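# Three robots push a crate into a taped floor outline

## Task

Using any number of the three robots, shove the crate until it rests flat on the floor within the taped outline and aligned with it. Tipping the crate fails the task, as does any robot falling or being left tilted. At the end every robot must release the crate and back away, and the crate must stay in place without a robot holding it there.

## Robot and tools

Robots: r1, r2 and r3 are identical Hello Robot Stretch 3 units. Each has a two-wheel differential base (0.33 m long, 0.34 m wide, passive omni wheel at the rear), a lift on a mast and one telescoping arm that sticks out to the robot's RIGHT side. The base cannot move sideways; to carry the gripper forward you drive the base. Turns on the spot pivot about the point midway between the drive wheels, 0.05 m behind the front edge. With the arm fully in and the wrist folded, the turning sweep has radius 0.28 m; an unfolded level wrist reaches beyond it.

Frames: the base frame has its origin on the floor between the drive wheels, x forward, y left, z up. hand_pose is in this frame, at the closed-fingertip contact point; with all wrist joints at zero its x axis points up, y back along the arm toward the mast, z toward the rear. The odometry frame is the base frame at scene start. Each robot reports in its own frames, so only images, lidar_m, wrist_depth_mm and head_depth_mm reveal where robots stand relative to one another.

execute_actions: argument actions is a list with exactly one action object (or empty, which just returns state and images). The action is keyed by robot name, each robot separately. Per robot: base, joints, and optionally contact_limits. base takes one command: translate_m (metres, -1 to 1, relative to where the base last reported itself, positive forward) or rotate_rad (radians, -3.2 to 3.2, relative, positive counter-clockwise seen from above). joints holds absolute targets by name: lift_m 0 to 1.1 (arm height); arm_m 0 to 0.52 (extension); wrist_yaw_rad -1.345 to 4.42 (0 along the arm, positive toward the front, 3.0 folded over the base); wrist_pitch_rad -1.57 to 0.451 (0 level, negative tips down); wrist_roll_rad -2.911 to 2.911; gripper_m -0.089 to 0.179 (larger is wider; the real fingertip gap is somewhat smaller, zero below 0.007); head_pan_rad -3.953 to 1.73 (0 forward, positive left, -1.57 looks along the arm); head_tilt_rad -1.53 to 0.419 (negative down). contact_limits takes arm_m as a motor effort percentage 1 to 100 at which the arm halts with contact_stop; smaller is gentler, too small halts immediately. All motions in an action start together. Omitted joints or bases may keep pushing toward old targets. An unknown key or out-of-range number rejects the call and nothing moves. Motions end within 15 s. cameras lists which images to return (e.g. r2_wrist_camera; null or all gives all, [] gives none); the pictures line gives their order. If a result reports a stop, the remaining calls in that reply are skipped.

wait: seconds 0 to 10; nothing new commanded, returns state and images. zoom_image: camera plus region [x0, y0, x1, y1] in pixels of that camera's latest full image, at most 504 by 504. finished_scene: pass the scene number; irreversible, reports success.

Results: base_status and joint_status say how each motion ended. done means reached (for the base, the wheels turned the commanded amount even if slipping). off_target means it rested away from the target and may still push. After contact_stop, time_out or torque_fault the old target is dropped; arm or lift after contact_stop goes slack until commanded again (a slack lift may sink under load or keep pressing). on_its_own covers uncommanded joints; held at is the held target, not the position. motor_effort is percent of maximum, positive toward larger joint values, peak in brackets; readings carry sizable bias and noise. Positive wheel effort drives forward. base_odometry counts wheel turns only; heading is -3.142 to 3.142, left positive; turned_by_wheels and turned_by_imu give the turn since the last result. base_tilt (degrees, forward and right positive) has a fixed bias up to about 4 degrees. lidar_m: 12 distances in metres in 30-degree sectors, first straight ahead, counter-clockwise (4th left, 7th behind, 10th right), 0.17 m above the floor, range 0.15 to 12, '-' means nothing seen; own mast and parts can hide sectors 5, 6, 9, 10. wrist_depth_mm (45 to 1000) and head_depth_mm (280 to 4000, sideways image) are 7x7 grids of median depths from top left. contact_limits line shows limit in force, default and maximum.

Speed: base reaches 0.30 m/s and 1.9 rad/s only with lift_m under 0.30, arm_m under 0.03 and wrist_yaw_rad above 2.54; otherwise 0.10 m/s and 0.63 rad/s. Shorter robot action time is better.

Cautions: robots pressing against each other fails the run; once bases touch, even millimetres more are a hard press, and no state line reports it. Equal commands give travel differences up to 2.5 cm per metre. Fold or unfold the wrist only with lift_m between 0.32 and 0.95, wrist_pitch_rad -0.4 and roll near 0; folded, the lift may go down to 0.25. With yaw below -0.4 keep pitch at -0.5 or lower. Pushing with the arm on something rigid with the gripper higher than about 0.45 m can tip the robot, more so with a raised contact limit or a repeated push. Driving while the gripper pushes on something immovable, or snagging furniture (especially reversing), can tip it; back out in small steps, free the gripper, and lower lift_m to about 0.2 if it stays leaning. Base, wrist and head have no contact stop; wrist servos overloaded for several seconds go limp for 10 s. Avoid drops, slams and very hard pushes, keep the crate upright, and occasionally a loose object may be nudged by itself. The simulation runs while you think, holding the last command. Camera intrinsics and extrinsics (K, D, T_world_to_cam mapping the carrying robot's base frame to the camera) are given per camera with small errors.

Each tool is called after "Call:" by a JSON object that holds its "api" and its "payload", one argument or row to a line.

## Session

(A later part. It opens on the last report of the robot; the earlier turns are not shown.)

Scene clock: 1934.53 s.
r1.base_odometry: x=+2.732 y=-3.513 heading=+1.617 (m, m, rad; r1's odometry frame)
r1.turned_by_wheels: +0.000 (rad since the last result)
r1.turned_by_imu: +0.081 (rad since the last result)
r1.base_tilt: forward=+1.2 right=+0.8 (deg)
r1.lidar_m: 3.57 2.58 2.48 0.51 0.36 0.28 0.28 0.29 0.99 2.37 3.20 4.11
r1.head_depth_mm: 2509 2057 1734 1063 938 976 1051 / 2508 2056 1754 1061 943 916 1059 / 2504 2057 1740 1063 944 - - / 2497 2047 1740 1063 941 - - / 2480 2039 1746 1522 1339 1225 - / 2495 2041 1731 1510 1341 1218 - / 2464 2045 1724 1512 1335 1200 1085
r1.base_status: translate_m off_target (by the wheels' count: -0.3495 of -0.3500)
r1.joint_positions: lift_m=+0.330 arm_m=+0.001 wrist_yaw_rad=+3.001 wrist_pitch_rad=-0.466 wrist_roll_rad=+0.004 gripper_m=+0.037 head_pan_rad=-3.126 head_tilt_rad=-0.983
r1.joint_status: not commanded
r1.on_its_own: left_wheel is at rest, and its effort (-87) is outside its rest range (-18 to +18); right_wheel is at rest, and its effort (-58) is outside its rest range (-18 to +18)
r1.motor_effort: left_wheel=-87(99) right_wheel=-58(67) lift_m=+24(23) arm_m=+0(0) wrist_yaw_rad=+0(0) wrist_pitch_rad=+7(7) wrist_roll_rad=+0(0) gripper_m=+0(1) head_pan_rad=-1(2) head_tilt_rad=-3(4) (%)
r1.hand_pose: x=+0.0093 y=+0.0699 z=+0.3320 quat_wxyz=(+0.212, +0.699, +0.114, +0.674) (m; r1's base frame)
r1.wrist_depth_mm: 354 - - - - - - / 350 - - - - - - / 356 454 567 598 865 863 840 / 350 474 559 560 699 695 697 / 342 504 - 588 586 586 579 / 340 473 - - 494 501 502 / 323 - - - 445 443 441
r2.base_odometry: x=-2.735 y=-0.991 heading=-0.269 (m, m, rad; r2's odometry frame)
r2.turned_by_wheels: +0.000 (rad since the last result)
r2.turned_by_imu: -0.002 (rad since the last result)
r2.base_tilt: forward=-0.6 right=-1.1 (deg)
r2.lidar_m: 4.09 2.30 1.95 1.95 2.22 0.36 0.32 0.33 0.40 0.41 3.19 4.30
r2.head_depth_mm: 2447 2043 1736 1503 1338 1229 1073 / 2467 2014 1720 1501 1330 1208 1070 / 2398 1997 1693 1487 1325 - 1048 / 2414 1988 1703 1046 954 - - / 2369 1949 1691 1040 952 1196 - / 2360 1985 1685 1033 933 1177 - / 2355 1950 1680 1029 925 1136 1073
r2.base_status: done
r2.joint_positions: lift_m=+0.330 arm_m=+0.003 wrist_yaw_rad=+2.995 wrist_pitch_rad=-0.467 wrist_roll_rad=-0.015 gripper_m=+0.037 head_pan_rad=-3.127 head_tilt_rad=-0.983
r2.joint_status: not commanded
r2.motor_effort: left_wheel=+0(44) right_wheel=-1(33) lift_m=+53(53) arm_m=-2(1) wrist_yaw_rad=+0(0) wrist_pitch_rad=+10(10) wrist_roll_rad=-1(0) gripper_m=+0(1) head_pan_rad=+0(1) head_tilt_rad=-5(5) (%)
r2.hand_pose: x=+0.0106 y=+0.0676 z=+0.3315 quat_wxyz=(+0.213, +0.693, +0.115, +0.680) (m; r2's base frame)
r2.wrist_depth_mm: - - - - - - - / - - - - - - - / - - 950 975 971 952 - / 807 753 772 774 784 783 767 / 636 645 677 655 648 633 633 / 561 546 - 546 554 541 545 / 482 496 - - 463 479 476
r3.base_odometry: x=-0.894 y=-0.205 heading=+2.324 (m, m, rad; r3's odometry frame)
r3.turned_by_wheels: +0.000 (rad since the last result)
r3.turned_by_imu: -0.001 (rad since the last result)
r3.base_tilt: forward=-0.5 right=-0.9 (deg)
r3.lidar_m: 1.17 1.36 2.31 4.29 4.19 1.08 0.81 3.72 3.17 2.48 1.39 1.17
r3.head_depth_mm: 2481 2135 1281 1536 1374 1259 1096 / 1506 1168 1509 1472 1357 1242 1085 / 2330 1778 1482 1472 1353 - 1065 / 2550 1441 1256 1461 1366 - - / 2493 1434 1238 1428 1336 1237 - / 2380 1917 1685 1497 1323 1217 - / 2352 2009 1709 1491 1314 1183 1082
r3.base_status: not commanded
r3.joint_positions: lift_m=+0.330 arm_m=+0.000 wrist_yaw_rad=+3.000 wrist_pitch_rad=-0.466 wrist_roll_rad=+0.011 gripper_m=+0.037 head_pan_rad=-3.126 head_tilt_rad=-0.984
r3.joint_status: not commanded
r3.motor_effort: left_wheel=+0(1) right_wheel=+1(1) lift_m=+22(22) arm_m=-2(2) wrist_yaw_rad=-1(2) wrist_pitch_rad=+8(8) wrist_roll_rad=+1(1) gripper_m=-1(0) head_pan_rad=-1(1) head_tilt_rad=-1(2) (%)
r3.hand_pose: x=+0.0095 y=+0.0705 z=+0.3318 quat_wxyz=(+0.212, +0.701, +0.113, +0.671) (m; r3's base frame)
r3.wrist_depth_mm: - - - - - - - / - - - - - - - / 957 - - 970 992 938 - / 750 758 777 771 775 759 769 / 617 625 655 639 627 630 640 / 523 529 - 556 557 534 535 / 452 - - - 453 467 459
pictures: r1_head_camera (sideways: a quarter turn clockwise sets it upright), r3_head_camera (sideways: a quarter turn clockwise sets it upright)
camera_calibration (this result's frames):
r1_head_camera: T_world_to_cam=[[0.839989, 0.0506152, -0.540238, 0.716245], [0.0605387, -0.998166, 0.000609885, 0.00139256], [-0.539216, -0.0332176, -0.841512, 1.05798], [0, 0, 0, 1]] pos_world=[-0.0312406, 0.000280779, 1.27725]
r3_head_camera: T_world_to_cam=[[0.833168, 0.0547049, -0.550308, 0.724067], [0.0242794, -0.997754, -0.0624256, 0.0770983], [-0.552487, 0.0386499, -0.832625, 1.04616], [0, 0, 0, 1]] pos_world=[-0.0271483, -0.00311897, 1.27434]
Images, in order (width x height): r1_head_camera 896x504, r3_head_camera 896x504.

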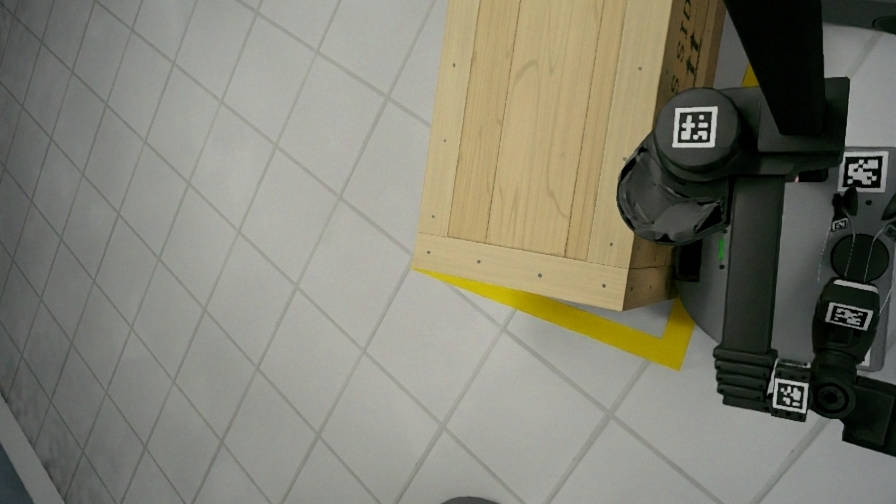

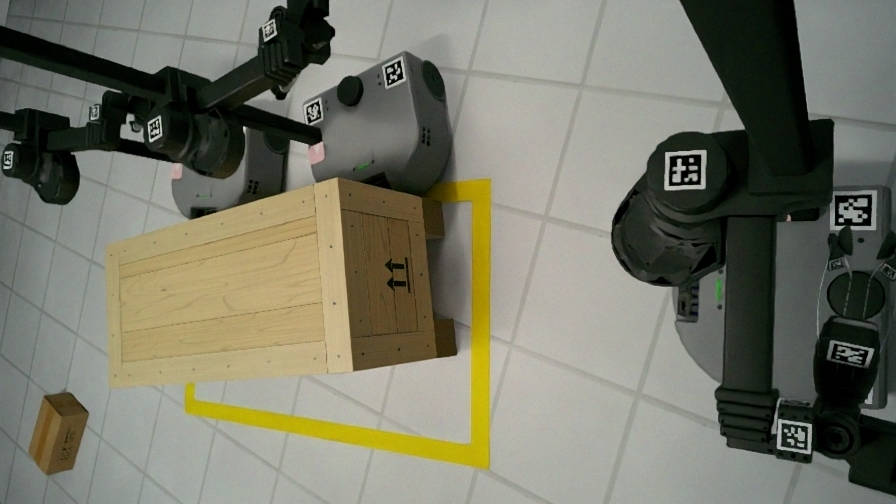

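Call:
{"api": "execute_actions", "payload": {
  "actions": [
    {"r1":{"base":{"translate_m":0.07}},"r2":{"base":{"translate_m":0.4}},"r3":{"base":{"rotate_rad":0.077},"joints":{"lift_m":0.28}}}
  ],
  "cameras": []
}}

Call:
{"api": "execute_actions", "payload": {
  "actions": [
    {"r1":{"base":{"rotate_rad":-0.15}},"r3":{"base":{"translate_m":-0.5}}}
  ],
  "cameras": []
}}

Call:
{"api": "execute_actions", "payload": {
  "actions": [
    {"r3":{"base":{"rotate_rad":0.08},"joints":{"lift_m":0.33}}}
  ],
  "cameras": ["r1_head_camera","r3_head_camera","r1_nav_camera"]
}}

Scene clock: 1984.17 s.
r1.base_odometry: x=+2.729 y=-3.443 heading=+1.617 (m, m, rad; r1's odometry frame)
r1.turned_by_wheels: +0.000 (rad since the last result)
r1.turned_by_imu: -0.001 (rad since the last result)
r1.base_tilt: forward=+1.2 right=+0.9 (deg)
r1.lidar_m: 3.56 0.57 0.56 2.52 0.45 0.35 0.35 0.37 1.02 2.40 3.24 4.03
r1.head_depth_mm: 2517 2056 1745 1065 950 1189 1069 / 2507 2045 1741 1067 958 1172 1060 / 2502 2060 1740 1063 967 - - / 2477 2050 1737 1062 973 - - / 2472 2064 1731 1508 1323 1231 - / 2469 2051 1738 1514 1335 1212 - / 2478 2050 1737 1477 1334 1198 1083
r1.base_status: done
r1.joint_positions: lift_m=+0.330 arm_m=+0.001 wrist_yaw_rad=+3.001 wrist_pitch_rad=-0.466 wrist_roll_rad=+0.004 gripper_m=+0.037 head_pan_rad=-3.126 head_tilt_rad=-0.983
r1.joint_status: not commanded
r1.motor_effort: left_wheel=+0(82) right_wheel=+0(56) lift_m=+24(24) arm_m=+0(0) wrist_yaw_rad=+0(1) wrist_pitch_rad=+6(7) wrist_roll_rad=+0(0) gripper_m=+0(1) head_pan_rad=-2(2) head_tilt_rad=-4(4) (%)
r1.hand_pose: x=+0.0093 y=+0.0699 z=+0.3320 quat_wxyz=(+0.212, +0.699, +0.114, +0.674) (m; r1's base frame)
r1.wrist_depth_mm: 444 - - - - - - / 440 - - - 705 - - / 443 568 896 894 567 568 850 / 440 592 710 689 525 495 697 / 431 572 - 600 567 553 583 / 426 515 - - 495 506 505 / 408 - - - 445 447 444
r2.base_odometry: x=-2.349 y=-1.097 heading=-0.269 (m, m, rad; r2's odometry frame)
r2.turned_by_wheels: +0.000 (rad since the last result)
r2.turned_by_imu: -0.001 (rad since the last result)
r2.base_tilt: forward=-0.6 right=-1.0 (deg)
r2.lidar_m: 3.89 2.18 1.86 1.86 2.12 3.56 0.72 0.72 0.54 2.90 3.29 3.95
r2.head_depth_mm: 2472 2041 1731 1501 1335 1225 1072 / 2440 2016 1719 1496 1330 1209 1067 / 2394 1989 1703 1503 1333 - 1054 / 2380 1990 1194 1329 1330 - - / 2406 1973 1191 1297 1306 1208 - / 2347 1958 1183 1256 1296 1198 - / 2357 1933 1171 1213 1227 1158 1074
r2.base_status: done
r2.joint_positions: lift_m=+0.330 arm_m=+0.003 wrist_yaw_rad=+2.995 wrist_pitch_rad=-0.467 wrist_roll_rad=-0.015 gripper_m=+0.037 head_pan_rad=-3.127 head_tilt_rad=-0.983
r2.joint_status: not commanded
r2.motor_effort: left_wheel=+0(5) right_wheel=+0(3) lift_m=+53(54) arm_m=-1(1) wrist_yaw_rad=+0(0) wrist_pitch_rad=+10(10) wrist_roll_rad=+0(0) gripper_m=-1(0) head_pan_rad=-1(1) head_tilt_rad=-4(5) (%)
r2.hand_pose: x=+0.0106 y=+0.0676 z=+0.3315 quat_wxyz=(+0.213, +0.693, +0.115, +0.680) (m; r2's base frame)
r2.wrist_depth_mm: - - - - - - - / - - - - - - - / - - 974 - 982 996 933 / 801 763 772 767 794 773 778 / 648 654 665 639 642 643 628 / 557 561 - 549 555 550 547 / 489 491 - - 474 481 482
r3.base_odometry: x=-0.894 y=-0.205 heading=+2.401 (m, m, rad; r3's odometry frame)
r3.turned_by_wheels: +0.077 (rad since the last result)
r3.turned_by_imu: +0.075 (rad since the last result)
r3.base_tilt: forward=-0.6 right=-0.9 (deg)
r3.lidar_m: 1.17 1.42 2.66 4.28 3.99 0.87 0.81 3.58 3.16 2.17 1.31 1.17
r3.head_depth_mm: 2655 1166 1513 1472 1376 1267 1091 / 2611 2095 1565 1473 1367 1239 1082 / 2558 1590 1268 1479 1353 - 1071 / 2496 1451 1252 1437 1345 - - / 2483 1467 1247 1465 1337 1229 - / 2364 2028 1720 1500 1327 1207 - / 2431 2022 1706 1479 1312 1184 1084
r3.base_status: done
r3.joint_positions: lift_m=+0.280 arm_m=+0.000 wrist_yaw_rad=+3.000 wrist_pitch_rad=-0.466 wrist_roll_rad=+0.011 gripper_m=+0.037 head_pan_rad=-3.126 head_tilt_rad=-0.984
r3.joint_status: all done
r3.motor_effort: left_wheel=-2(4) right_wheel=+3(5) lift_m=+12(21) arm_m=-2(2) wrist_yaw_rad=-1(1) wrist_pitch_rad=+8(8) wrist_roll_rad=+1(1) gripper_m=-1(0) head_pan_rad=-1(1) head_tilt_rad=-2(2) (%)
r3.hand_pose: x=+0.0095 y=+0.0705 z=+0.2824 quat_wxyz=(+0.212, +0.701, +0.113, +0.671) (m; r3's base frame)
r3.wrist_depth_mm: - - - - - - - / - - - - - - - / 840 - 871 869 864 881 897 / 662 673 689 668 691 686 681 / 547 552 586 566 568 550 575 / 472 487 - - 493 488 476 / - - - - 400 411 417
pictures: none
No camera images: the call's "cameras" was empty. Leave "cameras" out to get every camera's image.

Scene clock: 1987.47 s.
r1.base_odometry: x=+2.729 y=-3.443 heading=+1.467 (m, m, rad; r1's odometry frame)
r1.turned_by_wheels: -0.150 (rad since the last result)
r1.turned_by_imu: -0.152 (rad since the last result)
r1.base_tilt: forward=+1.2 right=+0.9 (deg)
r1.lidar_m: 4.25 2.69 0.56 2.46 0.53 0.37 0.35 0.35 2.30 2.35 2.87 4.03
r1.head_depth_mm: 2523 2065 1751 1067 973 1225 1067 / 2499 2051 1749 1064 971 1231 1059 / 2508 2060 1746 1062 970 - - / 2495 2057 1751 1060 972 - - / 2471 2043 1741 1104 987 1235 - / 2481 2060 1743 1249 1240 1218 - / 2500 2044 1117 883 1232 1199 1081
r1.base_status: done
r1.joint_positions: lift_m=+0.330 arm_m=+0.001 wrist_yaw_rad=+3.001 wrist_pitch_rad=-0.466 wrist_roll_rad=+0.004 gripper_m=+0.037 head_pan_rad=-3.126 head_tilt_rad=-0.983
r1.joint_status: not commanded
r1.motor_effort: left_wheel=+3(7) right_wheel=-2(6) lift_m=+23(23) arm_m=+0(0) wrist_yaw_rad=+0(1) wrist_pitch_rad=+7(7) wrist_roll_rad=+0(0) gripper_m=+0(0) head_pan_rad=-2(2) head_tilt_rad=-3(4) (%)
r1.hand_pose: x=+0.0093 y=+0.0699 z=+0.3320 quat_wxyz=(+0.212, +0.699, +0.114, +0.674) (m; r1's base frame)
r1.wrist_depth_mm: 567 - - - - - - / 561 - - - 731 - - / 550 768 884 695 573 814 866 / 517 692 714 654 538 658 693 / 496 600 - 595 594 586 584 / 479 523 - - 499 504 502 / 444 - - - 446 443 443
r2.base_odometry: x=-2.349 y=-1.097 heading=-0.269 (m, m, rad; r2's odometry frame)
r2.turned_by_wheels: +0.000 (rad since the last result)
r2.turned_by_imu: -0.001 (rad since the last result)
r2.base_tilt: forward=-0.7 right=-1.1 (deg)
r2.lidar_m: 3.87 2.18 1.86 1.86 2.13 3.55 0.72 0.72 0.52 2.90 3.28 3.96
r2.head_depth_mm: 2462 2053 1728 1510 1338 1231 1076 / 2441 2012 1728 1501 1326 1213 1068 / 2408 2014 1705 1494 1337 - 1045 / 2434 1985 1198 1328 1324 - - / 2358 1995 1188 1288 1315 1213 - / 2378 1961 1183 1244 1307 1201 - / 2341 1960 1175 1214 1196 1150 1073
r2.base_status: not commanded
r2.joint_positions: lift_m=+0.330 arm_m=+0.003 wrist_yaw_rad=+2.995 wrist_pitch_rad=-0.467 wrist_roll_rad=-0.015 gripper_m=+0.037 head_pan_rad=-3.127 head_tilt_rad=-0.983
r2.joint_status: not commanded
r2.motor_effort: left_wheel=+0(0) right_wheel=+0(1) lift_m=+53(53) arm_m=-1(1) wrist_yaw_rad=+0(0) wrist_pitch_rad=+10(10) wrist_roll_rad=+0(1) gripper_m=+0(1) head_pan_rad=+0(1) head_tilt_rad=-4(5) (%)
r2.hand_pose: x=+0.0106 y=+0.0676 z=+0.3315 quat_wxyz=(+0.213, +0.693, +0.115, +0.680) (m; r2's base frame)
r2.wrist_depth_mm: - - - - - - - / - - - - - - - / - - 968 950 967 999 954 / 784 742 781 784 764 783 776 / 653 643 664 635 645 638 646 / 543 552 - 547 560 562 542 / 497 495 - - 462 485 485
r3.base_odometry: x=-0.525 y=-0.543 heading=+2.401 (m, m, rad; r3's odometry frame)
r3.turned_by_wheels: +0.000 (rad since the last result)
r3.turned_by_imu: -0.002 (rad since the last result)
r3.base_tilt: forward=-0.6 right=-0.8 (deg)
r3.lidar_m: 1.65 1.99 3.71 4.40 0.74 0.34 0.32 0.32 3.01 3.02 1.86 1.64
r3.head_depth_mm: 2608 2143 1803 961 1203 1243 1094 / 2587 2112 1781 1543 1217 1236 1086 / 2561 2089 1291 1074 983 - 1066 / 2502 2064 1225 1063 960 - - / 2494 2040 1221 1057 948 1207 - / 2447 2031 1718 1476 1301 1207 - / 2434 2001 1699 1484 1311 1180 1085
r3.base_status: done
r3.joint_positions: lift_m=+0.280 arm_m=+0.000 wrist_yaw_rad=+3.000 wrist_pitch_rad=-0.466 wrist_roll_rad=+0.011 gripper_m=+0.037 head_pan_rad=-3.126 head_tilt_rad=-0.984
r3.joint_status: not commanded
r3.motor_effort: left_wheel=-2(7) right_wheel=+3(5) lift_m=+12(13) arm_m=-2(2) wrist_yaw_rad=-1(1) wrist_pitch_rad=+8(8) wrist_roll_rad=+1(1) gripper_m=-1(1) head_pan_rad=-2(1) head_tilt_rad=-2(2) (%)
r3.hand_pose: x=+0.0095 y=+0.0705 z=+0.2824 quat_wxyz=(+0.212, +0.701, +0.113, +0.671) (m; r3's base frame)
r3.wrist_depth_mm: - - - - - - - / - - - - - - - / 545 - 860 847 895 908 897 / 491 654 666 667 700 689 688 / 495 549 569 564 562 571 561 / 463 482 - - 492 479 471 / - - - - 399 414 410
pictures: none
No camera images: the call's "cameras" was empty. Leave "cameras" out to get every camera's image.

Scene clock: 1988.77 s.
r1.base_odometry: x=+2.729 y=-3.443 heading=+1.467 (m, m, rad; r1's odometry frame)
r1.turned_by_wheels: +0.000 (rad since the last result)
r1.turned_by_imu: +0.000 (rad since the last result)
r1.base_tilt: forward=+1.1 right=+0.8 (deg)
r1.lidar_m: 4.25 2.70 0.57 2.46 0.53 0.37 0.35 0.35 2.29 2.34 2.85 4.04
r1.head_depth_mm: 2529 2050 1747 1065 975 1221 1069 / 2519 2062 1751 1066 976 1236 1057 / 2493 2046 1748 1067 974 - - / 2490 2051 1743 1059 971 - - / 2482 2064 1750 1101 987 1234 - / 2478 2029 1740 1269 1232 1215 - / 2478 2040 1030 843 1236 1199 1083
r1.base_status: not commanded
r1.joint_positions: lift_m=+0.330 arm_m=+0.001 wrist_yaw_rad=+3.001 wrist_pitch_rad=-0.466 wrist_roll_rad=+0.004 gripper_m=+0.037 head_pan_rad=-3.126 head_tilt_rad=-0.983
r1.joint_status: not commanded
r1.motor_effort: left_wheel=+3(3) right_wheel=-2(3) lift_m=+23(24) arm_m=+0(0) wrist_yaw_rad=-1(1) wrist_pitch_rad=+6(7) wrist_roll_rad=+0(0) gripper_m=+0(0) head_pan_rad=-2(2) head_tilt_rad=-4(3) (%)
r1.hand_pose: x=+0.0093 y=+0.0699 z=+0.3320 quat_wxyz=(+0.212, +0.699, +0.114, +0.674) (m; r1's base frame)
r1.wrist_depth_mm: 562 - - - - - - / 562 - - - 742 - - / 549 773 882 689 566 830 853 / 522 686 728 654 537 645 687 / 498 598 - 592 582 590 580 / 477 523 - - 497 503 499 / 441 - - - 448 446 438
r2.base_odometry: x=-2.349 y=-1.097 heading=-0.269 (m, m, rad; r2's odometry frame)
r2.turned_by_wheels: +0.000 (rad since the last result)
r2.turned_by_imu: +0.000 (rad since the last result)
r2.base_tilt: forward=-0.7 right=-1.1 (deg)
r2.lidar_m: 3.88 2.18 1.86 1.86 2.12 3.54 0.72 0.72 0.52 2.90 3.30 3.95
r2.head_depth_mm: 2451 2024 1727 1511 1336 1227 1068 / 2440 2007 1726 1506 1338 1213 1067 / 2425 2004 1711 1490 1334 - 1046 / 2415 1972 1198 1336 1326 - - / 2407 1979 1191 1290 1309 1216 - / 2353 1957 1184 1250 1307 1194 - / 2322 1949 1171 1213 1194 1151 1079
r2.base_status: not commanded
r2.joint_positions: lift_m=+0.330 arm_m=+0.003 wrist_yaw_rad=+2.995 wrist_pitch_rad=-0.467 wrist_roll_rad=-0.015 gripper_m=+0.037 head_pan_rad=-3.127 head_tilt_rad=-0.983
r2.joint_status: not commanded
r2.motor_effort: left_wheel=+0(1) right_wheel=-1(1) lift_m=+54(54) arm_m=-1(1) wrist_yaw_rad=+0(0) wrist_pitch_rad=+10(10) wrist_roll_rad=+0(0) gripper_m=+0(0) head_pan_rad=-1(1) head_tilt_rad=-5(5) (%)
r2.hand_pose: x=+0.0106 y=+0.0676 z=+0.3315 quat_wxyz=(+0.213, +0.693, +0.115, +0.680) (m; r2's base frame)
r2.wrist_depth_mm: - - - - - - - / - - - - - - - / - - - 978 961 951 961 / 785 755 795 792 787 760 763 / 651 637 663 645 644 652 617 / 567 547 - 550 568 543 538 / 487 492 - - 466 487 478
r3.base_odometry: x=-0.525 y=-0.543 heading=+2.481 (m, m, rad; r3's odometry frame)
r3.turned_by_wheels: +0.080 (rad since the last result)
r3.turned_by_imu: +0.078 (rad since the last result)
r3.base_tilt: forward=-0.5 right=-0.9 (deg)
r3.lidar_m: 1.65 2.11 4.40 5.00 0.74 0.33 0.32 0.32 3.02 2.72 1.80 1.64
r3.head_depth_mm: 2595 2142 1800 1504 1200 1155 1096 / 2596 2119 1779 1516 1145 1238 1083 / 2569 2071 1237 1073 962 - 1064 / 2524 2055 1221 1068 959 - - / 2489 2044 1277 1078 967 1229 - / 2467 2017 1720 1497 1329 1217 - / 2426 2010 1708 1476 1311 1183 1083
r3.base_status: done
r3.joint_positions: lift_m=+0.330 arm_m=+0.000 wrist_yaw_rad=+3.000 wrist_pitch_rad=-0.466 wrist_roll_rad=+0.011 gripper_m=+0.037 head_pan_rad=-3.126 head_tilt_rad=-0.984
r3.joint_status: all done
r3.motor_effort: left_wheel=-1(7) right_wheel=+2(6) lift_m=+23(24) arm_m=-2(2) wrist_yaw_rad=+0(0) wrist_pitch_rad=+8(8) wrist_roll_rad=+1(1) gripper_m=+0(0) head_pan_rad=-1(1) head_tilt_rad=-2(2) (%)
r3.hand_pose: x=+0.0095 y=+0.0705 z=+0.3317 quat_wxyz=(+0.212, +0.701, +0.113, +0.671) (m; r3's base frame)
r3.wrist_depth_mm: - - - - - - - / - - - - - - - / 621 - 958 976 989 961 - / 502 577 759 770 767 784 782 / 492 575 646 633 626 626 625 / 505 523 - 543 546 532 526 / 413 - - - 444 463 453
pictures: r1_head_camera (sideways: a quarter turn clockwise sets it upright), r1_nav_camera (sideways: a quarter turn counterclockwise sets it upright), r3_head_camera (sideways: a quarter turn clockwise sets it upright)
camera_calibration (this result's frames):
r1_head_camera: T_world_to_cam=[[0.839987, 0.0506118, -0.540241, 0.716248], [0.0605347, -0.998166, 0.000609745, 0.00139276], [-0.539219, -0.0332155, -0.84151, 1.05798], [0, 0, 0, 1]] pos_world=[-0.0312407, 0.00028093, 1.27725]
r1_nav_camera: T_world_to_cam=[[-0.824755, -0.0476909, 0.563476, -0.691051], [-0.0180241, 0.998148, 0.0580986, -0.0206115], [-0.565203, 0.037761, -0.824087, 1.03313], [0, 0, 0, 1]] pos_world=[0.0136107, -0.0513957, 1.24198]
r3_head_camera: T_world_to_cam=[[0.833168, 0.0547049, -0.550308, 0.724067], [0.0242794, -0.997754, -0.0624256, 0.0770983], [-0.552487, 0.0386499, -0.832625, 1.04616], [0, 0, 0, 1]] pos_world=[-0.0271483, -0.00311897, 1.27434]
Images, in order (width x height): r1_head_camera 896x504, r1_nav_camera 672x504, r3_head_camera 896x504.

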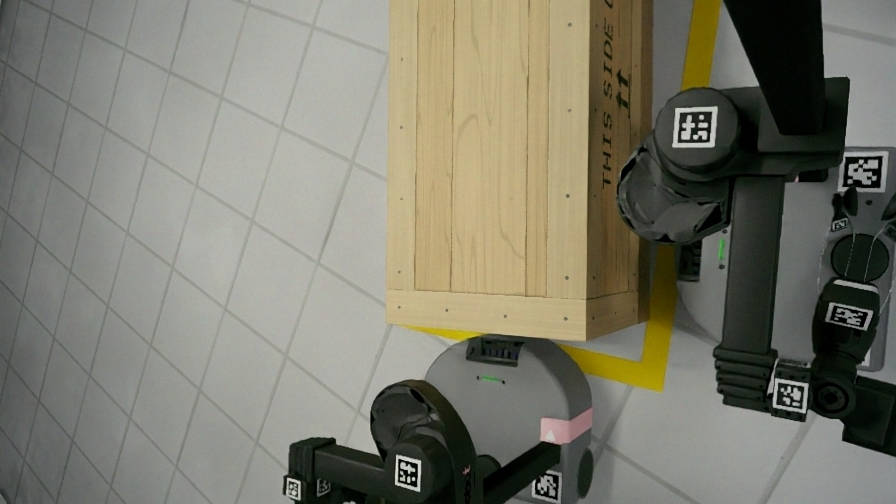

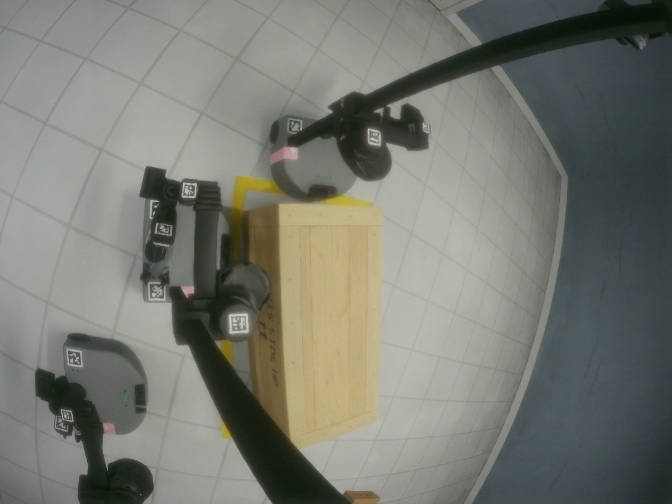

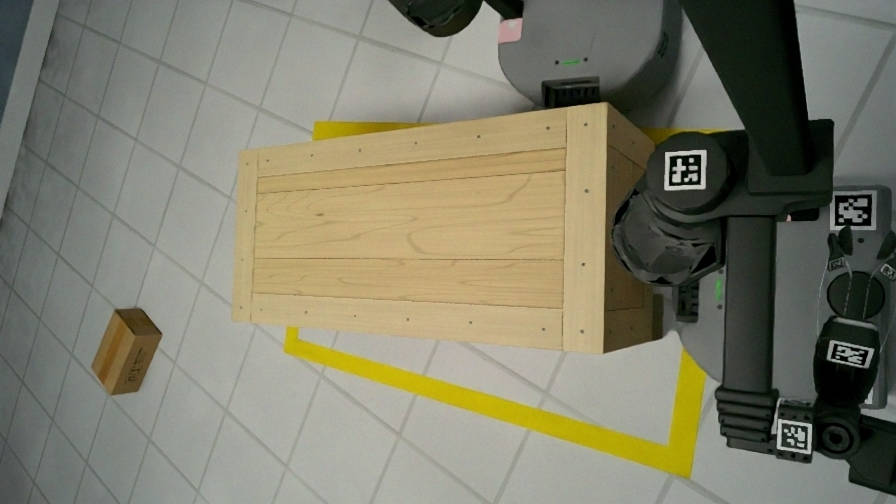

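Call:
{"api": "execute_actions", "payload": {
  "actions": [
    {"r1":{"base":{"translate_m":-0.06}},"r3":{"base":{"translate_m":-0.035}}}
  ],
  "cameras": []
}}

Call:
{"api": "execute_actions", "payload": {
  "actions": [
    {"r1":{"base":{"translate_m":-0.2}},"r3":{"base":{"translate_m":-0.2}}}
  ],
  "cameras": ["r1_head_camera","r3_head_camera","r1_nav_camera"]
}}

Scene clock: 2001.70 s.
r1.base_odometry: x=+2.722 y=-3.503 heading=+1.467 (m, m, rad; r1's odometry frame)
r1.turned_by_wheels: +0.000 (rad since the last result)
r1.turned_by_imu: -0.001 (rad since the last result)
r1.base_tilt: forward=+1.2 right=+0.8 (deg)
r1.lidar_m: 4.30 2.72 0.60 2.48 0.44 0.30 0.29 0.29 0.55 2.32 2.84 4.09
r1.head_depth_mm: 2502 2059 1743 1068 943 1186 1067 / 2504 2057 1745 1066 941 1107 1061 / 2491 2038 1735 1065 939 - - / 2496 2044 1743 1063 938 - - / 2481 2055 1744 1277 954 1212 - / 2474 2048 1755 877 1207 1214 - / 2495 2050 1051 807 1174 1199 1082
r1.base_status: done
r1.joint_positions: lift_m=+0.330 arm_m=+0.001 wrist_yaw_rad=+3.001 wrist_pitch_rad=-0.466 wrist_roll_rad=+0.004 gripper_m=+0.037 head_pan_rad=-3.126 head_tilt_rad=-0.983
r1.joint_status: not commanded
r1.motor_effort: left_wheel=+4(5) right_wheel=-3(8) lift_m=+24(23) arm_m=+0(0) wrist_yaw_rad=-2(1) wrist_pitch_rad=+6(6) wrist_roll_rad=+0(0) gripper_m=-1(0) head_pan_rad=-2(2) head_tilt_rad=-5(4) (%)
r1.hand_pose: x=+0.0093 y=+0.0699 z=+0.3320 quat_wxyz=(+0.212, +0.699, +0.114, +0.674) (m; r1's base frame)
r1.wrist_depth_mm: 464 - - - - - - / 460 - - - 740 - - / 451 600 890 837 565 590 849 / 429 616 714 684 566 557 695 / 409 576 - 594 587 593 579 / 391 515 - - 493 505 502 / 365 - - - 443 439 444
r2.base_odometry: x=-2.349 y=-1.097 heading=-0.269 (m, m, rad; r2's odometry frame)
r2.turned_by_wheels: +0.000 (rad since the last result)
r2.turned_by_imu: -0.001 (rad since the last result)
r2.base_tilt: forward=-0.8 right=-1.2 (deg)
r2.lidar_m: 3.89 2.18 1.86 1.86 2.12 3.56 0.72 0.56 0.57 2.90 3.31 3.96
r2.head_depth_mm: 2453 2027 1734 1504 1327 1228 1071 / 2420 2006 1705 1488 1320 1212 1062 / 2445 2001 1712 1502 1329 - 1052 / 2425 2015 1196 1331 1328 - - / 2389 1958 1185 1292 1309 1217 - / 2353 1948 1187 1252 1298 1200 - / 2346 1942 1175 1207 1168 1178 1078
r2.base_status: not commanded
r2.joint_positions: lift_m=+0.330 arm_m=+0.003 wrist_yaw_rad=+2.995 wrist_pitch_rad=-0.467 wrist_roll_rad=-0.015 gripper_m=+0.037 head_pan_rad=-3.127 head_tilt_rad=-0.983
r2.joint_status: not commanded
r2.motor_effort: left_wheel=+0(0) right_wheel=+0(0) lift_m=+54(54) arm_m=-1(1) wrist_yaw_rad=-1(0) wrist_pitch_rad=+10(10) wrist_roll_rad=+0(0) gripper_m=+0(0) head_pan_rad=-1(0) head_tilt_rad=-5(5) (%)
r2.hand_pose: x=+0.0106 y=+0.0676 z=+0.3315 quat_wxyz=(+0.213, +0.693, +0.115, +0.680) (m; r2's base frame)
r2.wrist_depth_mm: - - - - - - - / - - - - - - - / - - 992 - 982 968 976 / 787 758 765 763 765 775 770 / 646 650 669 641 647 637 651 / 559 554 - 547 561 543 542 / 478 499 - - 471 484 471
r3.base_odometry: x=-0.498 y=-0.564 heading=+2.481 (m, m, rad; r3's odometry frame)
r3.turned_by_wheels: +0.000 (rad since the last result)
r3.turned_by_imu: -0.001 (rad since the last result)
r3.base_tilt: forward=-0.7 right=-0.8 (deg)
r3.lidar_m: 1.69 2.15 4.40 5.01 0.67 0.29 0.28 0.29 2.98 2.78 1.82 1.67
r3.head_depth_mm: 2572 2123 1811 889 1197 1123 1091 / 2582 2101 1787 1525 1008 1186 1082 / 2541 2078 1236 1076 950 - 1067 / 2527 2066 1225 1065 957 - - / 2507 2031 1275 1077 939 1116 - / 2449 2020 1715 1505 1324 1220 - / 2426 2008 1700 1486 1315 1178 1082
r3.base_status: done
r3.joint_positions: lift_m=+0.330 arm_m=+0.000 wrist_yaw_rad=+3.000 wrist_pitch_rad=-0.466 wrist_roll_rad=+0.011 gripper_m=+0.037 head_pan_rad=-3.126 head_tilt_rad=-0.984
r3.joint_status: not commanded
r3.motor_effort: left_wheel=-1(5) right_wheel=+3(3) lift_m=+23(23) arm_m=-2(2) wrist_yaw_rad=+0(1) wrist_pitch_rad=+8(8) wrist_roll_rad=+1(1) gripper_m=+0(0) head_pan_rad=-1(1) head_tilt_rad=-2(2) (%)
r3.hand_pose: x=+0.0095 y=+0.0705 z=+0.3317 quat_wxyz=(+0.212, +0.701, +0.113, +0.671) (m; r3's base frame)
r3.wrist_depth_mm: - - - - - - - / - - - - - - - / 925 - 955 997 988 996 - / 486 525 741 756 754 781 790 / 431 544 639 629 621 629 636 / 402 522 - 546 544 525 534 / 389 - - - 453 465 471
pictures: none
No camera images: the call's "cameras" was empty. Leave "cameras" out to get every camera's image.

Scene clock: 2004.67 s.
r1.base_odometry: x=+2.702 y=-3.701 heading=+1.467 (m, m, rad; r1's odometry frame)
r1.turned_by_wheels: +0.000 (rad since the last result)
r1.turned_by_imu: +0.041 (rad since the last result)
r1.base_tilt: forward=+1.2 right=+0.8 (deg)
r1.lidar_m: 4.07 0.63 0.64 2.50 0.37 0.28 0.28 0.30 2.26 2.32 2.91 4.13
r1.head_depth_mm: 2511 2064 1754 1065 940 985 1063 / 2497 2055 1750 1065 942 921 1066 / 2484 2039 1747 1064 941 - - / 2481 2055 1744 1061 939 - - / 2485 2050 1731 1254 966 1209 - / 2483 2058 1740 833 1186 1215 - / 2503 2053 1723 800 1183 1198 1083
r1.base_status: translate_m off_target (by the wheels' count: -0.1995 of -0.2000)
r1.joint_positions: lift_m=+0.330 arm_m=+0.001 wrist_yaw_rad=+3.001 wrist_pitch_rad=-0.466 wrist_roll_rad=+0.004 gripper_m=+0.037 head_pan_rad=-3.126 head_tilt_rad=-0.983
r1.joint_status: not commanded
r1.on_its_own: left_wheel is at rest, and its effort (-87) is outside its rest range (-18 to +18); right_wheel is at rest, and its effort (-58) is outside its rest range (-18 to +18)
r1.motor_effort: left_wheel=-87(100) right_wheel=-58(75) lift_m=+23(24) arm_m=+0(0) wrist_yaw_rad=-1(1) wrist_pitch_rad=+6(6) wrist_roll_rad=+0(0) gripper_m=+0(0) head_pan_rad=-2(1) head_tilt_rad=-3(4) (%)
r1.hand_pose: x=+0.0093 y=+0.0699 z=+0.3320 quat_wxyz=(+0.212, +0.699, +0.114, +0.674) (m; r1's base frame)
r1.wrist_depth_mm: 360 - - - - - - / 356 - - - - - - / 359 457 892 871 596 561 861 / 352 470 721 718 585 535 662 / 345 502 - 592 587 576 589 / 340 478 - - 496 501 498 / 323 - - - 443 447 440
r2.base_odometry: x=-2.349 y=-1.097 heading=-0.269 (m, m, rad; r2's odometry frame)
r2.turned_by_wheels: +0.000 (rad since the last result)
r2.turned_by_imu: -0.001 (rad since the last result)
r2.base_tilt: forward=-0.6 right=-1.2 (deg)
r2.lidar_m: 3.87 2.18 1.86 1.86 2.13 3.57 0.71 0.61 0.62 2.89 3.30 3.94
r2.head_depth_mm: 2454 2038 1740 1507 1335 1234 1075 / 2452 2016 1716 1495 1333 1211 1066 / 2425 2000 1716 1483 1331 - 1048 / 2410 1990 1198 1310 1329 - - / 2393 1974 1192 1294 1305 1212 - / 2365 1975 1176 1277 1303 1200 - / 2346 1955 1174 1204 1195 1164 1075
r2.base_status: not commanded
r2.joint_positions: lift_m=+0.330 arm_m=+0.003 wrist_yaw_rad=+2.995 wrist_pitch_rad=-0.467 wrist_roll_rad=-0.015 gripper_m=+0.037 head_pan_rad=-3.127 head_tilt_rad=-0.983
r2.joint_status: not commanded
r2.motor_effort: left_wheel=+0(0) right_wheel=+0(1) lift_m=+54(54) arm_m=-1(1) wrist_yaw_rad=+0(0) wrist_pitch_rad=+10(10) wrist_roll_rad=+0(1) gripper_m=+0(0) head_pan_rad=+0(0) head_tilt_rad=-5(5) (%)
r2.hand_pose: x=+0.0106 y=+0.0676 z=+0.3315 quat_wxyz=(+0.213, +0.693, +0.115, +0.680) (m; r2's base frame)
r2.wrist_depth_mm: - - - - - - - / - - - - - - - / - - 990 949 988 - 952 / 800 756 781 774 770 765 753 / 655 644 670 646 639 644 644 / 554 552 - 544 566 547 540 / 479 502 - - 469 483 479
r3.base_odometry: x=-0.340 y=-0.687 heading=+2.481 (m, m, rad; r3's odometry frame)
r3.turned_by_wheels: +0.000 (rad since the last result)
r3.turned_by_imu: +0.143 (rad since the last result)
r3.base_tilt: forward=-0.5 right=-0.9 (deg)
r3.lidar_m: 1.78 2.47 4.46 4.24 0.32 0.28 0.27 0.31 2.97 2.39 1.74 1.69
r3.head_depth_mm: 2604 2139 1760 1556 1173 1104 1094 / 2605 2114 1254 1084 970 1091 1085 / 2580 2095 1239 1077 955 - 1068 / 2530 2060 1320 1066 955 - - / 2495 2066 1724 1498 966 1162 - / 2461 2027 1720 1502 1326 1218 - / 2459 2002 1706 1483 1315 1185 1081
r3.base_status: translate_m off_target (by the wheels' count: -0.1994 of -0.2000)
r3.joint_positions: lift_m=+0.330 arm_m=+0.000 wrist_yaw_rad=+3.000 wrist_pitch_rad=-0.466 wrist_roll_rad=+0.011 gripper_m=+0.037 head_pan_rad=-3.126 head_tilt_rad=-0.984
r3.joint_status: not commanded
r3.on_its_own: left_wheel is at rest, and its effort (-51) is outside its rest range (-18 to +18); right_wheel is at rest, and its effort (-49) is outside its rest range (-18 to +18)
r3.motor_effort: left_wheel=-51(69) right_wheel=-49(60) lift_m=+23(23) arm_m=-2(2) wrist_yaw_rad=-1(2) wrist_pitch_rad=+8(8) wrist_roll_rad=+1(1) gripper_m=+0(1) head_pan_rad=-1(1) head_tilt_rad=-1(1) (%)
r3.hand_pose: x=+0.0095 y=+0.0705 z=+0.3317 quat_wxyz=(+0.212, +0.701, +0.113, +0.671) (m; r3's base frame)
r3.wrist_depth_mm: 538 - - - - - - / 952 - - - - - - / 627 - 955 977 992 978 - / 325 486 777 771 764 766 765 / 326 463 637 626 632 632 629 / 325 505 - 546 545 530 537 / 332 - - - 441 464 462
pictures: r1_head_camera (sideways: a quarter turn clockwise sets it upright), r1_nav_camera (sideways: a quarter turn counterclockwise sets it upright), r3_head_camera (sideways: a quarter turn clockwise sets it upright)
camera_calibration (this result's frames):
r1_head_camera: T_world_to_cam=[[0.839987, 0.0506112, -0.540241, 0.716249], [0.060534, -0.998166, 0.000609724, 0.00139279], [-0.539219, -0.0332151, -0.84151, 1.05798], [0, 0, 0, 1]] pos_world=[-0.0312407, 0.000280956, 1.27725]
r1_nav_camera: T_world_to_cam=[[-0.824755, -0.0476903, 0.563476, -0.691051], [-0.0180233, 0.998148, 0.0580986, -0.0206115], [-0.565203, 0.0377614, -0.824087, 1.03313], [0, 0, 0, 1]] pos_world=[0.0136106, -0.0513957, 1.24198]
r3_head_camera: T_world_to_cam=[[0.833166, 0.0546916, -0.550313, 0.724073], [0.0242631, -0.997755, -0.0624257, 0.0770985], [-0.552491, 0.0386586, -0.832622, 1.04616], [0, 0, 0, 1]] pos_world=[-0.0271485, -0.00311844, 1.27434]
Images, in order (width x height): r1_head_camera 896x504, r1_nav_camera 672x504, r3_head_camera 896x504.

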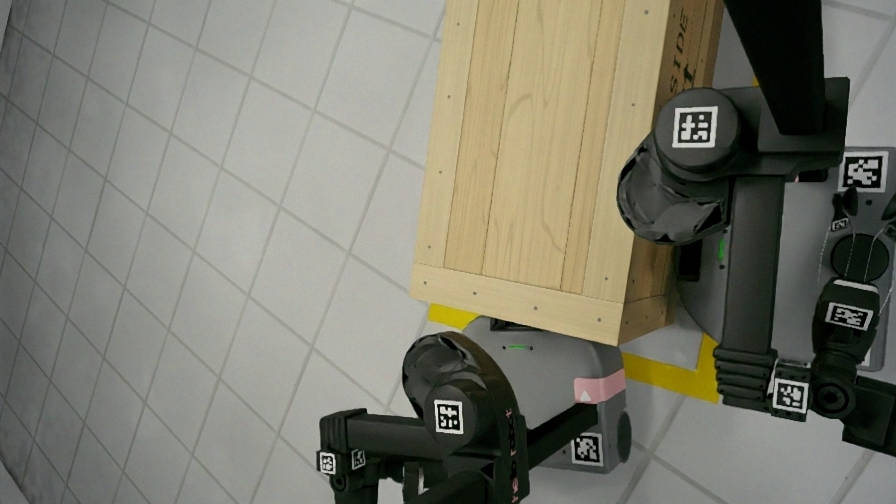

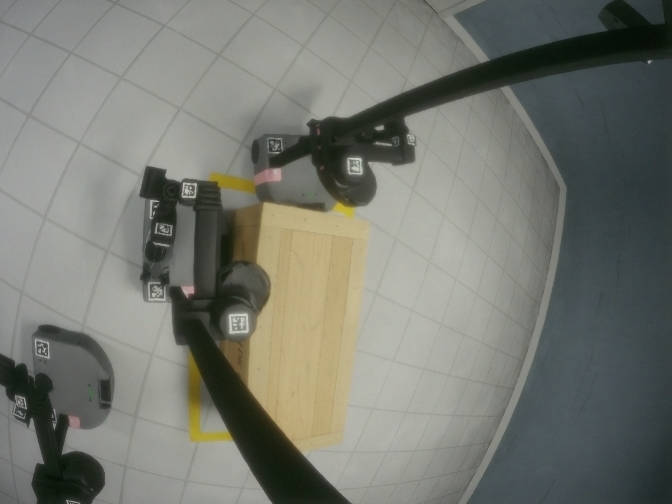

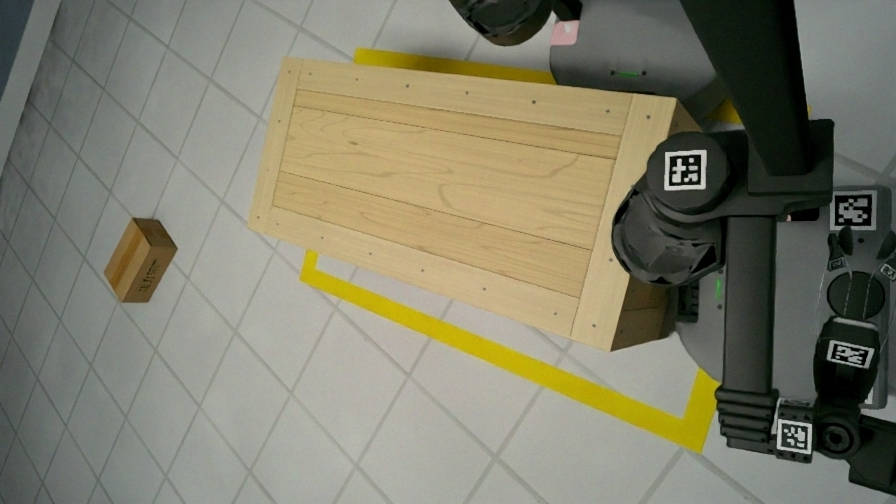

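Call:
{"api": "execute_actions", "payload": {
  "actions": []
}}

Scene clock: 2037.37 s.
r1.base_odometry: x=+2.702 y=-3.701 heading=+1.467 (m, m, rad; r1's odometry frame)
r1.turned_by_wheels: +0.000 (rad since the last result)
r1.turned_by_imu: +0.000 (rad since the last result)
r1.base_tilt: forward=+1.2 right=+0.8 (deg)
r1.lidar_m: 4.09 0.63 0.64 2.49 0.37 0.28 0.28 0.29 2.27 2.32 2.90 4.13
r1.head_depth_mm: 2518 2065 1742 1068 943 984 1065 / 2489 2040 1743 1065 942 924 1058 / 2503 2054 1739 1063 942 - - / 2503 2050 1748 1065 942 - - / 2483 2047 1737 1256 961 1208 - / 2481 2041 1736 833 1190 1214 - / 2492 2034 1745 802 1188 1202 1086
r1.base_status: translate_m off_target (by the wheels' count: -0.1995 of -0.2000)
r1.joint_positions: lift_m=+0.330 arm_m=+0.001 wrist_yaw_rad=+3.001 wrist_pitch_rad=-0.466 wrist_roll_rad=+0.004 gripper_m=+0.037 head_pan_rad=-3.126 head_tilt_rad=-0.983
r1.joint_status: not commanded
r1.on_its_own: left_wheel is at rest, and its effort (-87) is outside its rest range (-18 to +18); right_wheel is at rest, and its effort (-58) is outside its rest range (-18 to +18)
r1.motor_effort: left_wheel=-87(100) right_wheel=-58(75) lift_m=+23(24) arm_m=+0(0) wrist_yaw_rad=-2(1) wrist_pitch_rad=+7(6) wrist_roll_rad=+0(0) gripper_m=+0(0) head_pan_rad=-2(1) head_tilt_rad=-3(4) (%)
r1.hand_pose: x=+0.0093 y=+0.0699 z=+0.3320 quat_wxyz=(+0.212, +0.699, +0.114, +0.674) (m; r1's base frame)
r1.wrist_depth_mm: 361 - - - - - - / 355 - - - - - - / 357 454 889 871 590 559 847 / 352 483 703 704 591 538 670 / 347 505 - 601 587 580 575 / 339 480 - - 492 505 504 / 328 - - - 443 442 441
r2.base_odometry: x=-2.349 y=-1.097 heading=-0.269 (m, m, rad; r2's odometry frame)
r2.turned_by_wheels: +0.000 (rad since the last result)
r2.turned_by_imu: -0.001 (rad since the last result)
r2.base_tilt: forward=-0.7 right=-1.1 (deg)
r2.lidar_m: 3.87 2.18 1.86 1.86 2.12 3.56 0.71 0.61 0.62 2.90 3.31 3.96
r2.head_depth_mm: 2469 2019 1722 1503 1339 1230 1072 / 2431 2030 1713 1499 1330 1209 1066 / 2432 2007 1703 1504 1336 - 1051 / 2425 1988 1195 1313 1329 - - / 2390 1984 1184 1296 1309 1216 - / 2374 1963 1181 1280 1309 1197 - / 2338 1960 1176 1211 1189 1160 1078
r2.base_status: not commanded
r2.joint_positions: lift_m=+0.330 arm_m=+0.003 wrist_yaw_rad=+2.995 wrist_pitch_rad=-0.467 wrist_roll_rad=-0.015 gripper_m=+0.037 head_pan_rad=-3.127 head_tilt_rad=-0.983
r2.joint_status: not commanded
r2.motor_effort: left_wheel=+0(0) right_wheel=-1(1) lift_m=+53(54) arm_m=-1(1) wrist_yaw_rad=+0(0) wrist_pitch_rad=+10(10) wrist_roll_rad=+0(1) gripper_m=+0(0) head_pan_rad=-1(0) head_tilt_rad=-5(5) (%)
r2.hand_pose: x=+0.0106 y=+0.0676 z=+0.3315 quat_wxyz=(+0.213, +0.693, +0.115, +0.680) (m; r2's base frame)
r2.wrist_depth_mm: - - - - - - - / - - - - - - - / - - 995 966 973 950 960 / 802 756 769 797 786 790 776 / 657 662 667 639 647 632 645 / 544 544 - 544 561 556 543 / 492 499 - - 458 477 479
r3.base_odometry: x=-0.340 y=-0.687 heading=+2.481 (m, m, rad; r3's odometry frame)
r3.turned_by_wheels: +0.000 (rad since the last result)
r3.turned_by_imu: +0.000 (rad since the last result)
r3.base_tilt: forward=-0.6 right=-0.9 (deg)
r3.lidar_m: 1.78 2.49 4.44 4.23 0.32 0.27 0.27 0.31 2.97 2.39 1.74 1.69
r3.head_depth_mm: 2606 2151 1769 1576 1181 1103 1090 / 2605 2126 1249 1084 971 1094 1084 / 2579 2098 1237 1074 951 - 1066 / 2507 2067 1318 1064 959 - - / 2491 2041 1743 1511 965 1161 - / 2454 2025 1724 1495 1322 1217 - / 2431 1996 1706 1479 1315 1178 1085
r3.base_status: translate_m off_target (by the wheels' count: -0.1994 of -0.2000)
r3.joint_positions: lift_m=+0.330 arm_m=+0.000 wrist_yaw_rad=+3.000 wrist_pitch_rad=-0.466 wrist_roll_rad=+0.011 gripper_m=+0.037 head_pan_rad=-3.126 head_tilt_rad=-0.984
r3.joint_status: not commanded
r3.on_its_own: left_wheel is at rest, and its effort (-52) is outside its rest range (-18 to +18); right_wheel is at rest, and its effort (-49) is outside its rest range (-18 to +18)
r3.motor_effort: left_wheel=-52(69) right_wheel=-49(60) lift_m=+23(23) arm_m=-2(2) wrist_yaw_rad=+0(2) wrist_pitch_rad=+8(8) wrist_roll_rad=+1(1) gripper_m=-1(1) head_pan_rad=-1(1) head_tilt_rad=-2(1) (%)
r3.hand_pose: x=+0.0095 y=+0.0705 z=+0.3317 quat_wxyz=(+0.212, +0.701, +0.113, +0.671) (m; r3's base frame)
r3.wrist_depth_mm: 531 - - - - - - / 925 - - - - - - / 618 - 949 962 - 983 - / 325 488 768 778 748 769 774 / 323 475 646 635 633 635 630 / 329 501 - 546 548 531 534 / 325 - - - 450 464 462
pictures: r1_head_camera (sideways: a quarter turn clockwise sets it upright), r1_nav_camera (sideways: a quarter turn counterclockwise sets it upright), r1_wrist_camera, r2_head_camera (sideways: a quarter turn clockwise sets it upright), r2_nav_camera (sideways: a quarter turn counterclockwise sets it upright), r2_wrist_camera, r3_head_camera (sideways: a quarter turn clockwise sets it upright), r3_nav_camera (sideways: a quarter turn counterclockwise sets it upright), r3_wrist_camera
camera_calibration (this result's frames):
r1_head_camera: T_world_to_cam=[[0.839987, 0.0506112, -0.540241, 0.716249], [0.060534, -0.998166, 0.000609729, 0.00139279], [-0.539219, -0.0332151, -0.84151, 1.05798], [0, 0, 0, 1]] pos_world=[-0.0312407, 0.000280956, 1.27725]
r1_nav_camera: T_world_to_cam=[[-0.824755, -0.0476903, 0.563476, -0.691051], [-0.0180233, 0.998148, 0.0580986, -0.0206115], [-0.565203, 0.0377614, -0.824087, 1.03313], [0, 0, 0, 1]] pos_world=[0.0136106, -0.0513957, 1.24198]
r1_wrist_camera: T_world_to_cam=[[0.978086, -0.205177, -0.0353512, 0.0138604], [-0.156406, -0.612024, -0.775219, 0.329407], [0.137421, 0.76376, -0.630703, 0.320462], [0, 0, 0, 1]] pos_world=[-0.00607391, -0.0403072, 0.457969]
r2_head_camera: T_world_to_cam=[[0.850986, 0.0209542, -0.524771, 0.693184], [-0.00519621, -0.998819, -0.0483093, 0.0603346], [-0.525163, 0.0438373, -0.849872, 1.0647], [0, 0, 0, 1]] pos_world=[-0.030434, -0.000935419, 1.27154]
r2_nav_camera: T_world_to_cam=[[-0.831255, -0.0566189, 0.553, -0.673536], [-0.0618999, 0.998041, 0.00913808, 0.0469463], [-0.552434, -0.0266345, -0.833131, 1.0445], [0, 0, 0, 1]] pos_world=[0.0200422, -0.0571694, 1.24224]
r2_wrist_camera: T_world_to_cam=[[0.982267, -0.186945, 0.0142772, -0.0122243], [-0.102117, -0.597304, -0.795488, 0.34276], [0.157241, 0.779923, -0.605802, 0.309364], [0, 0, 0, 1]] pos_world=[-0.00163548, -0.0388333, 0.460249]
r3_head_camera: T_world_to_cam=[[0.833166, 0.0546914, -0.550313, 0.724073], [0.0242628, -0.997755, -0.0624257, 0.0770985], [-0.552491, 0.0386588, -0.832622, 1.04616], [0, 0, 0, 1]] pos_world=[-0.0271485, -0.00311843, 1.27434]
r3_nav_camera: T_world_to_cam=[[-0.82592, -0.00576565, 0.563757, -0.681285], [-0.0454144, 0.997379, -0.056333, 0.118062], [-0.561955, -0.0721292, -0.824017, 1.03189], [0, 0, 0, 1]] pos_world=[0.0225477, -0.0472512, 1.24102]
r3_wrist_camera: T_world_to_cam=[[0.98027, -0.196885, -0.0175167, 0.00983079], [-0.131505, -0.583451, -0.801431, 0.343671], [0.147569, 0.787922, -0.597831, 0.305937], [0, 0, 0, 1]] pos_world=[-0.00958914, -0.038604, 0.458499]
Images, in order (width x height): r1_head_camera 896x504, r1_nav_camera 672x504, r1_wrist_camera 644x364, r2_head_camera 896x504, r2_nav_camera 672x504, r2_wrist_camera 644x364, r3_head_camera 896x504, r3_nav_camera 672x504, r3_wrist_camera 644x364.

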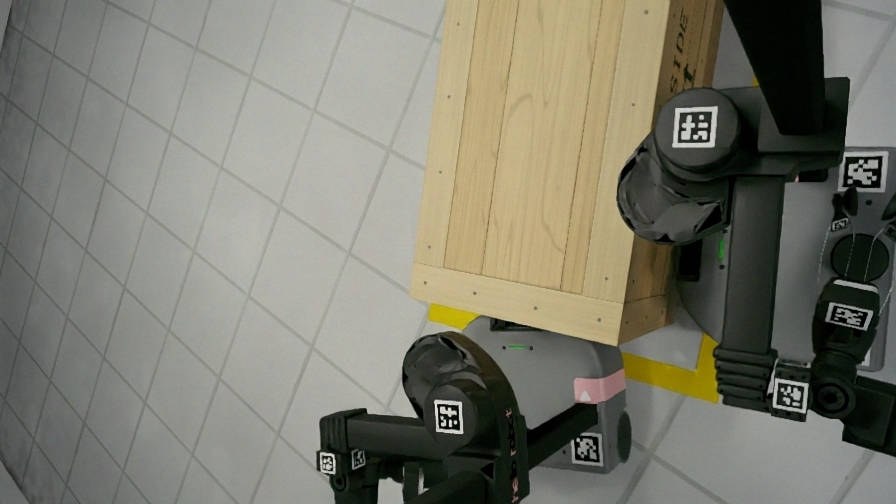

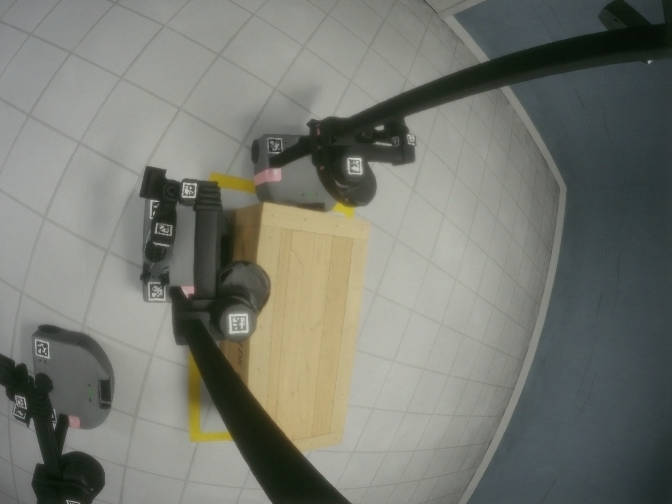

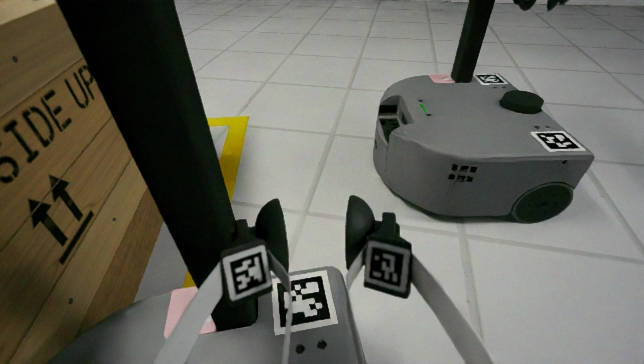

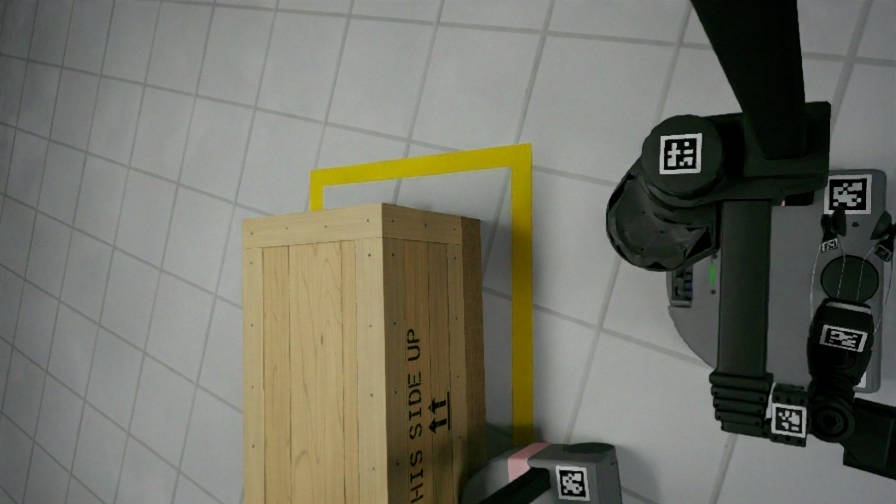

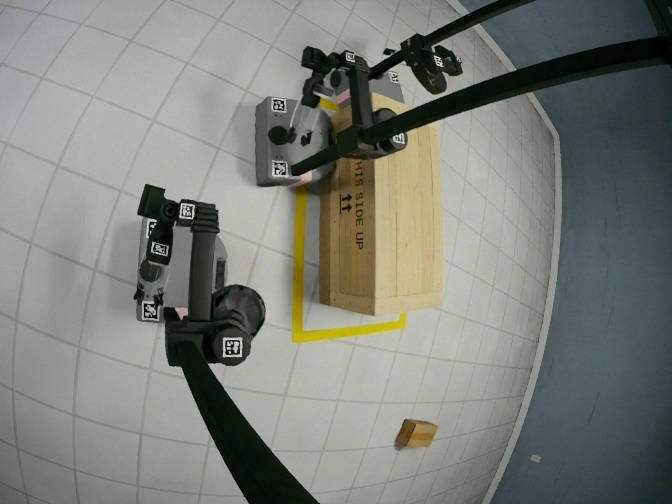

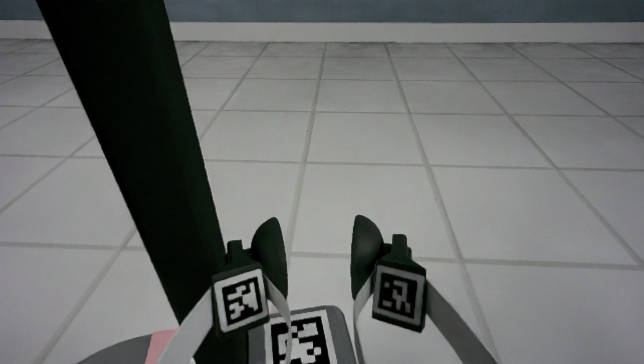

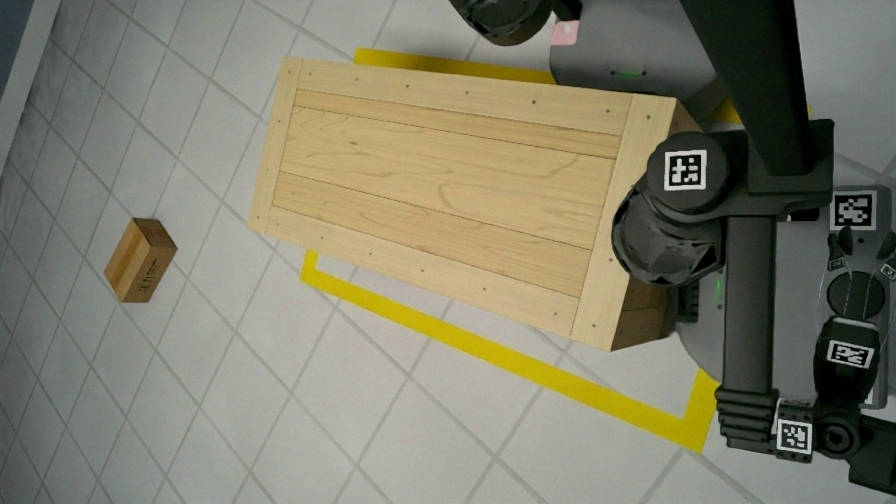

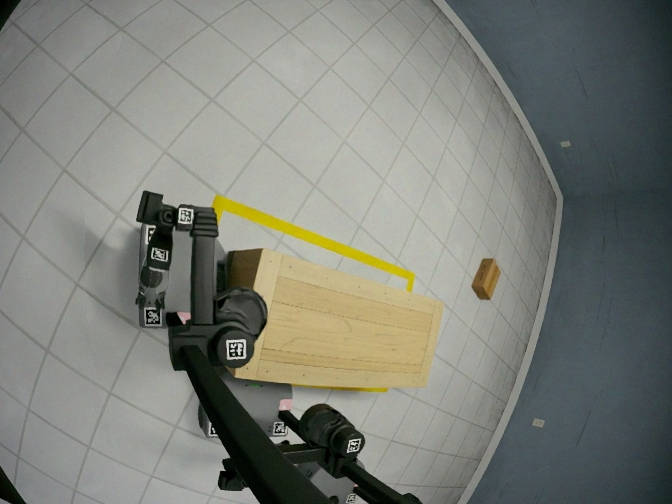

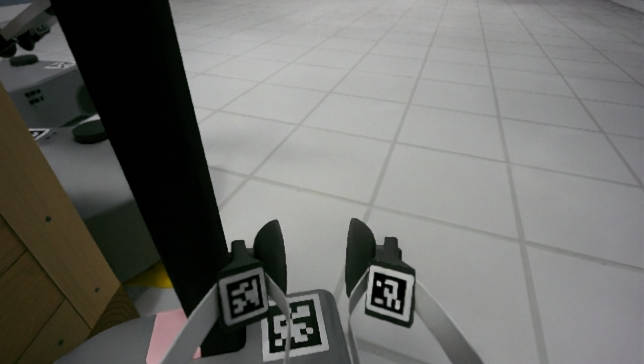

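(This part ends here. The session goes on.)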